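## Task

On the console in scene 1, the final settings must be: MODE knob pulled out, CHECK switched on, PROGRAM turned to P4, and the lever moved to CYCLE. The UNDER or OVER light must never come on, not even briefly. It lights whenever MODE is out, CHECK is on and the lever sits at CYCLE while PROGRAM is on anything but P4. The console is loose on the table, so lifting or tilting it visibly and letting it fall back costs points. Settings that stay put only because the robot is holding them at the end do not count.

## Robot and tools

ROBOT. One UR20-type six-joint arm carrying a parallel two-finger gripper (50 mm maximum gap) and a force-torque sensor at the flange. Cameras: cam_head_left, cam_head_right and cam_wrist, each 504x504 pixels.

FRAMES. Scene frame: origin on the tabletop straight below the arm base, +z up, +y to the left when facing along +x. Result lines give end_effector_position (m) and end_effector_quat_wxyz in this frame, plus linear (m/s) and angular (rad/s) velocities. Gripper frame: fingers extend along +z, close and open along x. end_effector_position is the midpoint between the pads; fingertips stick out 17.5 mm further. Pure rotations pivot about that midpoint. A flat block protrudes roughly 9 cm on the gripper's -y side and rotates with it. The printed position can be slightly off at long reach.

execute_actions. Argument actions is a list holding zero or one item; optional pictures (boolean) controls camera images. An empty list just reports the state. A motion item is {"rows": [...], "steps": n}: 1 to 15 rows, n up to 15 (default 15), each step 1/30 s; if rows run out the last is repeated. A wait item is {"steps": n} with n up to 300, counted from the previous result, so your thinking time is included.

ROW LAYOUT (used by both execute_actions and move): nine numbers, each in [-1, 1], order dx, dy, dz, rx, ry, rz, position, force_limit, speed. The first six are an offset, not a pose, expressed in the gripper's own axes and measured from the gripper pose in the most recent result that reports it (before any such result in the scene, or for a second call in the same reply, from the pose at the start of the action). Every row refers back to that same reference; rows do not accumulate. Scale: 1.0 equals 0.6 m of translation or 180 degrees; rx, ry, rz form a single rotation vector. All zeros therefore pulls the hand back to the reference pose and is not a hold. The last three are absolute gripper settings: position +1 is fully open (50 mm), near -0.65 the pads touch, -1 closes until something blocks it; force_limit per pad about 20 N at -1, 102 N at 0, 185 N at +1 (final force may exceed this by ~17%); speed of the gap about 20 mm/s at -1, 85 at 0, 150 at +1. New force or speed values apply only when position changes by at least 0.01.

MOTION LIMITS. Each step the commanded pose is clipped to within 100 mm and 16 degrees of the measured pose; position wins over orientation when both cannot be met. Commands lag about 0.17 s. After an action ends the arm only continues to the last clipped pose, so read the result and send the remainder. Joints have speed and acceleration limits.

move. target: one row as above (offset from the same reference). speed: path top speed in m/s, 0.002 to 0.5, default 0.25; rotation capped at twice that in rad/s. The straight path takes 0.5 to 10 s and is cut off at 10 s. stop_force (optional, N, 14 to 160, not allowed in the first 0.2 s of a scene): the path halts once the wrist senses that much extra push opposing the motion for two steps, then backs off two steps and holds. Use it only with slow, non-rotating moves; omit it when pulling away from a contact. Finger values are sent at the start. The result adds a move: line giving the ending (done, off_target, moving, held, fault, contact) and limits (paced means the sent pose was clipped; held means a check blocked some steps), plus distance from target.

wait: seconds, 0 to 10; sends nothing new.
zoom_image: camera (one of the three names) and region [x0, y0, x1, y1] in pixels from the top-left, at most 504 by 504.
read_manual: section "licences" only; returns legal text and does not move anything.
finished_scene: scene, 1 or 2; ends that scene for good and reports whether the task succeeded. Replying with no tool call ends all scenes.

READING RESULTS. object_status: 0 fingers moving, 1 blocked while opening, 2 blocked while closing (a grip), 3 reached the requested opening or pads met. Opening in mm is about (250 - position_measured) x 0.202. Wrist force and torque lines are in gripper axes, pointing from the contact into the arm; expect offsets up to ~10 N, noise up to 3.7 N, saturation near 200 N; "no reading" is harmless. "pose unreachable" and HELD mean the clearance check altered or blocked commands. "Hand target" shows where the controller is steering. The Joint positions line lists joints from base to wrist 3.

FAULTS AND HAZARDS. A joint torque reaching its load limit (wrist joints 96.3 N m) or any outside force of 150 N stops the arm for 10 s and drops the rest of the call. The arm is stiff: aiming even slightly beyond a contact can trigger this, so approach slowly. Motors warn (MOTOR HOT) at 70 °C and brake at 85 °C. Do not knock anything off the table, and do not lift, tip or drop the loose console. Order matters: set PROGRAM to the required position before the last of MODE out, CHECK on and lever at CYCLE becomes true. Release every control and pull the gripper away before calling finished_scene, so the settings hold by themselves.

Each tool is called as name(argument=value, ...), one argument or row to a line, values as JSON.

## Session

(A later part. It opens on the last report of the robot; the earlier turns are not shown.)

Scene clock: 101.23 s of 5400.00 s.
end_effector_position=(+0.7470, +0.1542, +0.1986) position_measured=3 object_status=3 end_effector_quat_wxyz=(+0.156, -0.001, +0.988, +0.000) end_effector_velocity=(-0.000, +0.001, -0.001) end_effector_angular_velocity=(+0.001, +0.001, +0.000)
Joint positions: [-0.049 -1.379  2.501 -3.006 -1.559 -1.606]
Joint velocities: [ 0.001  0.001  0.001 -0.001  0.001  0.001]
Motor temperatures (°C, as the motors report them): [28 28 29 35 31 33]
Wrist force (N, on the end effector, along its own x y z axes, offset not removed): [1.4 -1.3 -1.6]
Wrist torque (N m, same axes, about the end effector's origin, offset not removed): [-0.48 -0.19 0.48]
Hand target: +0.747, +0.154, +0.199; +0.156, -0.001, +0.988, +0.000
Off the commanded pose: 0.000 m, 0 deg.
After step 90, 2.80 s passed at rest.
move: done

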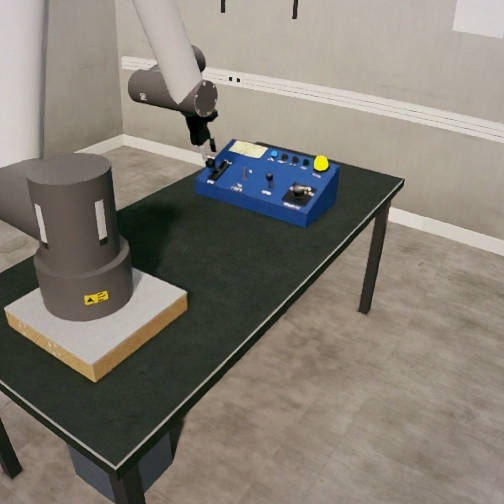

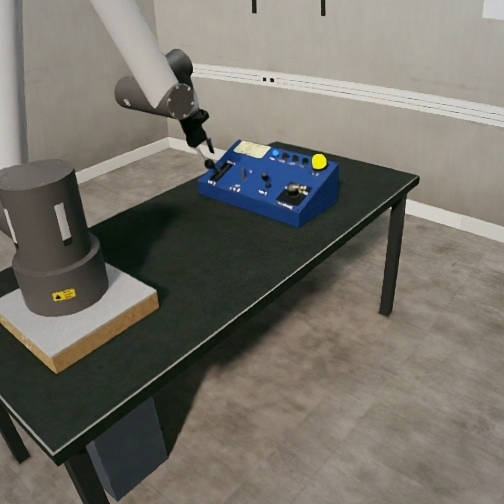

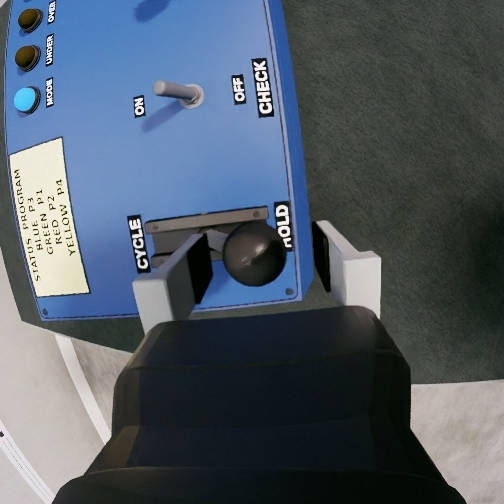

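move(
  target=[-0.004,0.008,0.05,0,0,0,1,0,0],
  speed=0.02,
  stop_force=14,
)

Scene clock: 107.43 s of 5400.00 s.
end_effector_position=(+0.7585, +0.1591, +0.1709) position_measured=3 object_status=3 end_effector_quat_wxyz=(+0.156, -0.001, +0.988, +0.000) end_effector_velocity=(+0.000, +0.001, -0.001) end_effector_angular_velocity=(+0.001, +0.001, +0.001)
Joint positions: [-0.041 -1.32   2.498 -3.062 -1.562 -1.598]
Joint velocities: [ 0.     0.002 -0.    -0.001  0.001  0.   ]
Motor temperatures (°C, as the motors report them): [28 28 29 35 31 33]
Wrist force (N, on the end effector, along its own x y z axes, offset not removed): [0.7 -1.1 -2.0]
Wrist torque (N m, same axes, about the end effector's origin, offset not removed): [-0.46 -0.15 0.56]
Hand target: +0.759, +0.159, +0.171; +0.156, -0.001, +0.988, +0.000
Off the commanded pose: 0.000 m, 0 deg.
After step 90, 1.40 s passed at rest.
move: done

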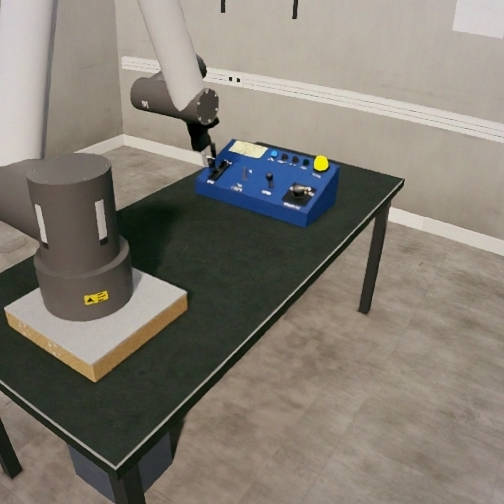

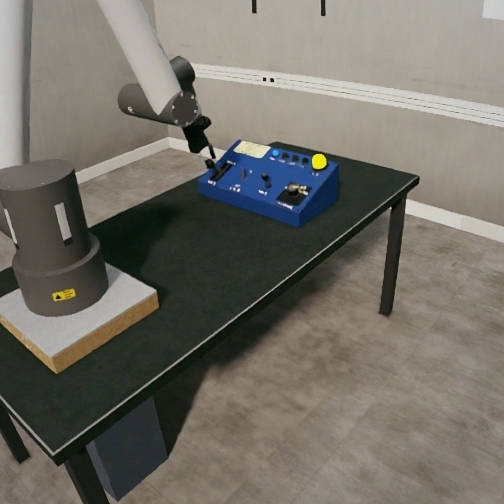

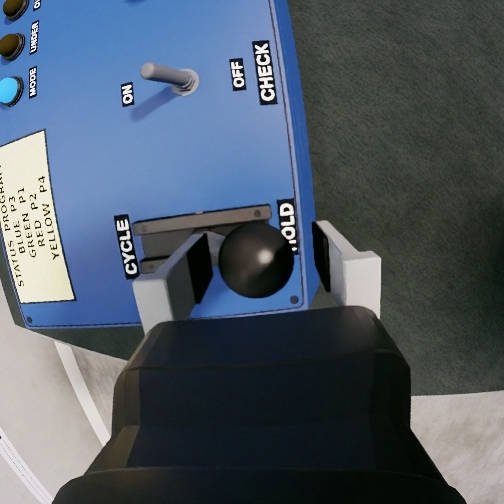

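move(
  target=[0,0,0.03,0,0,0,1,0,0],
  speed=0.01,
  stop_force=14,
)

move(
  target=[-0.09,0,0,0,0,0,1,0,0],
  speed=0.01,
  stop_force=30,
)

Scene clock: 112.63 s of 5400.00 s.
end_effector_position=(+0.7640, +0.1591, +0.1539) position_measured=3 object_status=3 end_effector_quat_wxyz=(+0.156, -0.001, +0.988, +0.000) end_effector_velocity=(+0.001, -0.000, -0.001) end_effector_angular_velocity=(-0.000, -0.001, -0.000)
Joint positions: [-0.041 -1.286  2.497 -3.096 -1.562 -1.598]
Joint velocities: [-0.     0.003 -0.    -0.003 -0.    -0.   ]
Motor temperatures (°C, as the motors report them): [28 28 29 35 31 33]
Wrist force (N, on the end effector, along its own x y z axes, offset not removed): [2.6 -1.5 -1.0]
Wrist torque (N m, same axes, about the end effector's origin, offset not removed): [-0.58 -0.45 0.49]
Hand target: +0.764, +0.159, +0.154; +0.156, -0.001, +0.988, +0.000
Off the commanded pose: 0.000 m, 0 deg.
After step 90, 0.20 s passed at rest.
move: done

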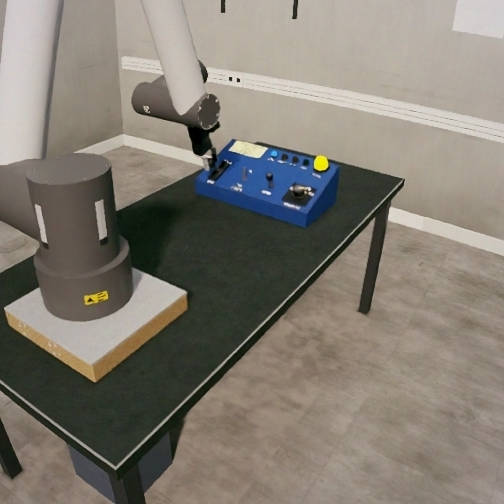

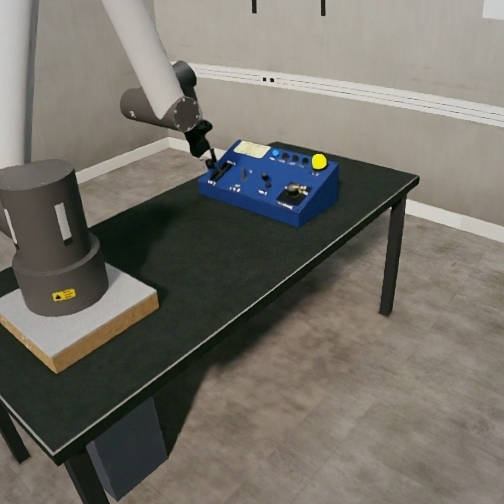

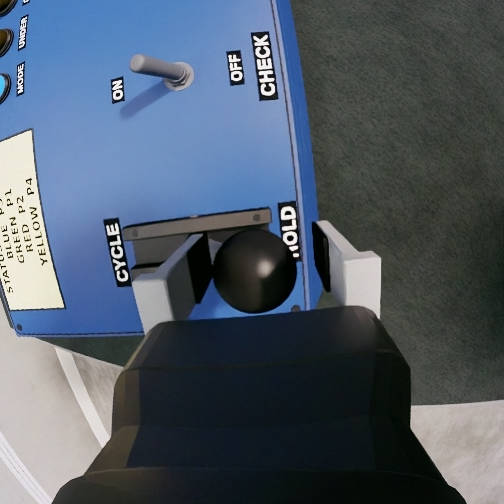

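Scene clock: 118.27 s of 5400.00 s.
end_effector_position=(+0.8153, +0.1593, +0.1705) position_measured=3 object_status=3 end_effector_quat_wxyz=(+0.156, -0.001, +0.988, +0.000) end_effector_velocity=(+0.001, -0.000, +0.001) end_effector_angular_velocity=(-0.000, -0.001, +0.000)
Joint positions: [-0.039 -1.277  2.422 -3.029 -1.562 -1.596]
Joint velocities: [ 0.     0.    -0.002  0.    -0.    -0.   ]
Motor temperatures (°C, as the motors report them): [28 28 29 35 31 33]
Wrist force (N, on the end effector, along its own x y z axes, offset not removed): [1.7 -1.9 0.6]
Wrist torque (N m, same axes, about the end effector's origin, offset not removed): [-0.51 -0.48 0.43]
Hand target: +0.815, +0.159, +0.170; +0.156, -0.001, +0.988, +0.000
Off the commanded pose: 0.000 m, 0 deg.
move: done

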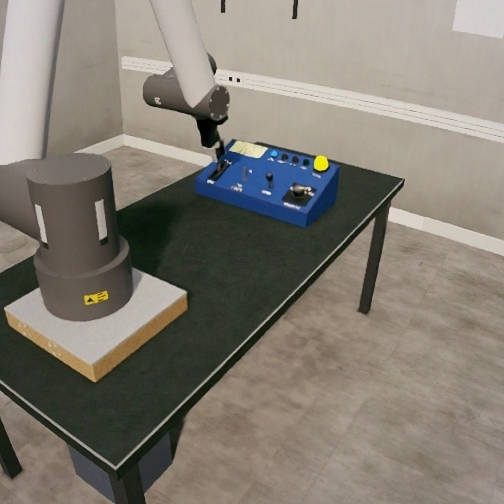

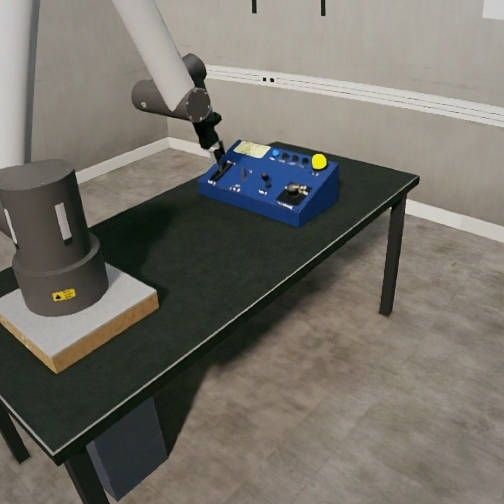

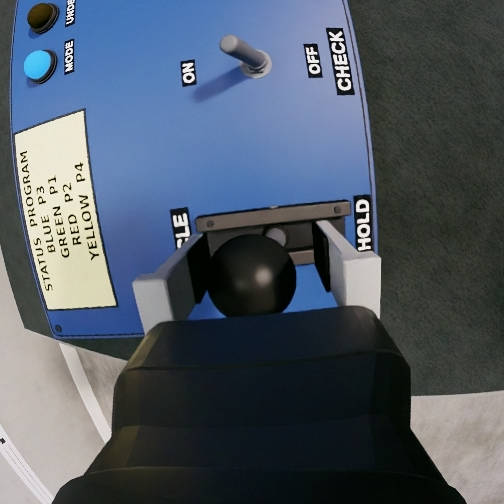

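Ball has run ahead to the left pad; continue.

move(
  target=[-0.07,0,0,0,0,0,1,0,0],
  speed=0.01,
  stop_force=20,
)

Scene clock: 124.63 s of 5400.00 s.
end_effector_position=(+0.8453, +0.1594, +0.1800) position_measured=3 object_status=3 end_effector_quat_wxyz=(+0.156, -0.001, +0.988, +0.000) end_effector_velocity=(-0.003, +0.000, -0.001) end_effector_angular_velocity=(-0.000, -0.001, +0.000)
Joint positions: [-0.037 -1.27   2.378 -2.992 -1.563 -1.595]
Joint velocities: [ 0.    -0.001  0.004 -0.004 -0.    -0.   ]
Motor temperatures (°C, as the motors report them): [28 28 29 35 31 33]
Wrist force (N, on the end effector, along its own x y z axes, offset not removed): [11.7 -0.5 3.7]
Wrist torque (N m, same axes, about the end effector's origin, offset not removed): [-0.93 -0.79 0.39]
Hand target: +0.845, +0.159, +0.180; +0.156, -0.001, +0.988, +0.000
Off the commanded pose: 0.011 m, 0 deg.
move: contact

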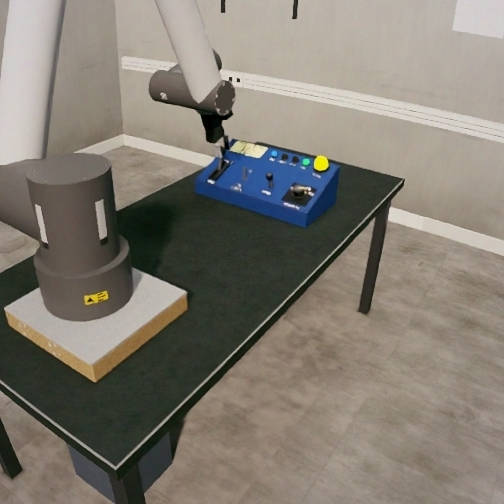

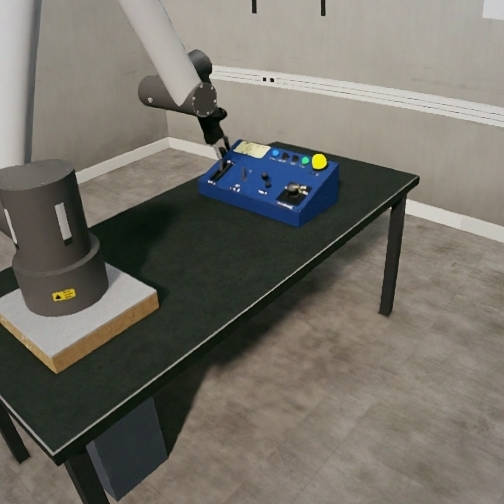

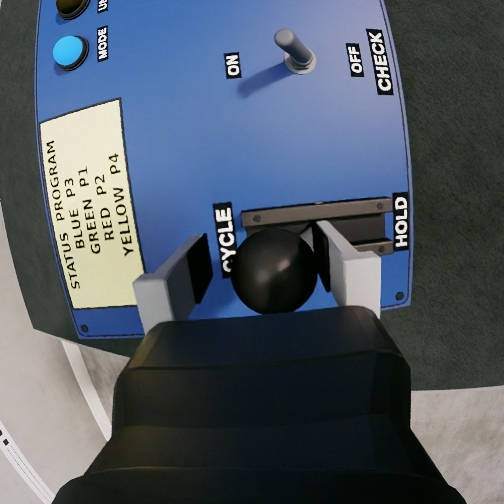

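Green PASS lit. Back off and lift.

move(
  target=[0.012,0,0,0,0,0,1,0,0],
  speed=0.02,
)

move(
  target=[0,-0.1,-0.2,0,0,0,1,0,0],
  speed=0.15,
)

Scene clock: 127.60 s of 5400.00 s.
end_effector_position=(+0.8385, +0.1594, +0.1778) position_measured=3 object_status=3 end_effector_quat_wxyz=(+0.156, -0.001, +0.988, +0.000) end_effector_velocity=(-0.002, -0.000, -0.000) end_effector_angular_velocity=(-0.001, -0.001, +0.000)
Joint positions: [-0.038 -1.272  2.388 -3.    -1.563 -1.595]
Joint velocities: [ 0.    -0.001  0.003 -0.003 -0.001 -0.   ]
Motor temperatures (°C, as the motors report them): [28 28 29 35 31 33]
Wrist force (N, on the end effector, along its own x y z axes, offset not removed): [2.7 -2.7 -1.4]
Wrist torque (N m, same axes, about the end effector's origin, offset not removed): [-0.78 -0.55 0.40]
Hand target: +0.838, +0.159, +0.178; +0.156, -0.001, +0.988, +0.000
Off the commanded pose: 0.000 m, 0 deg.
move: done

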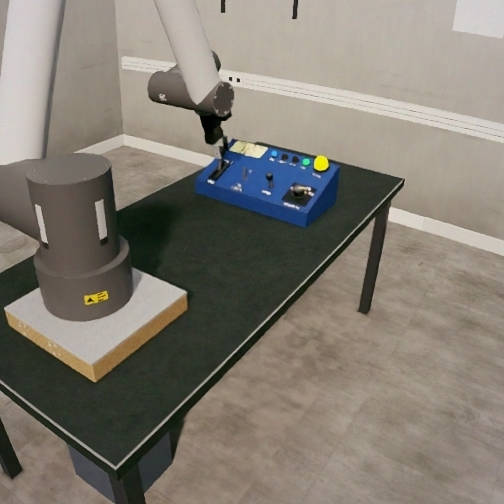

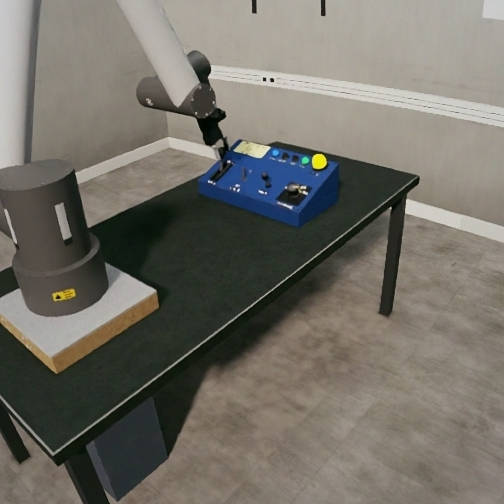

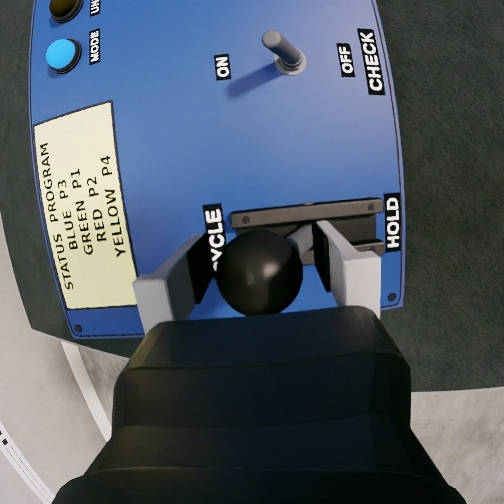

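Scene clock: 128.97 s of 5400.00 s.
end_effector_position=(+0.8020, +0.0993, +0.2916) position_measured=3 object_status=3 end_effector_quat_wxyz=(+0.156, -0.001, +0.988, +0.000) end_effector_velocity=(-0.000, -0.000, +0.001) end_effector_angular_velocity=(-0.000, +0.001, +0.001)
Joint positions: [-0.127 -1.482  2.393 -2.793 -1.535 -1.68 ]
Joint velocities: [-0.001 -0.002 -0.     0.003  0.    -0.001]
Motor temperatures (°C, as the motors report them): [28 28 29 35 31 33]
Wrist force (N, on the end effector, along its own x y z axes, offset not removed): [1.4 -1.9 -0.6]
Wrist torque (N m, same axes, about the end effector's origin, offset not removed): [-0.69 -0.25 0.48]
Hand target: +0.802, +0.099, +0.292; +0.156, -0.001, +0.988, +0.000
Off the commanded pose: 0.000 m, 0 deg.
move: done

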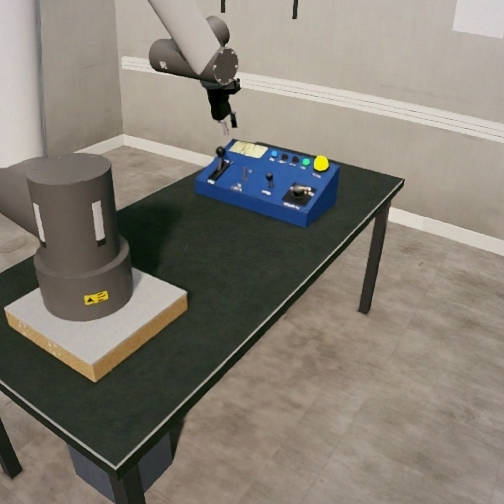

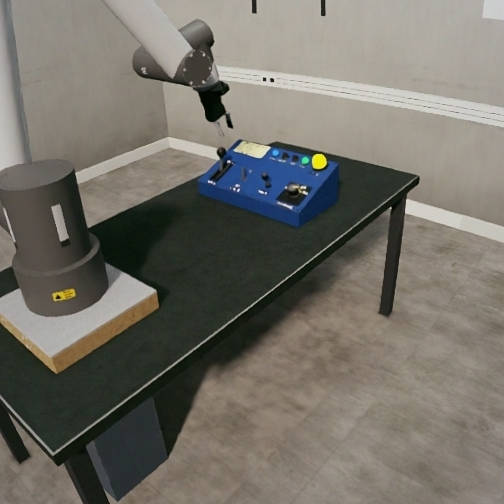

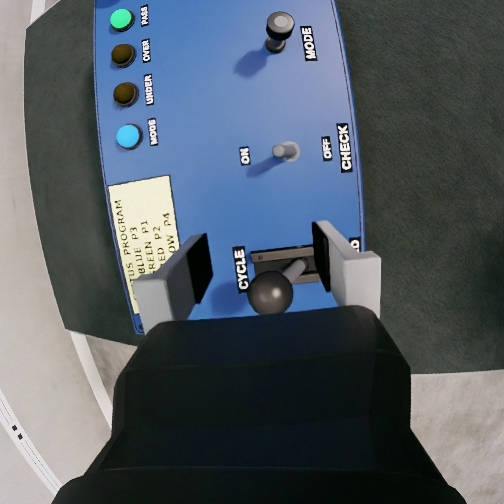

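finished_scene(
  scene=1,
)

The scene is finished: the task was done.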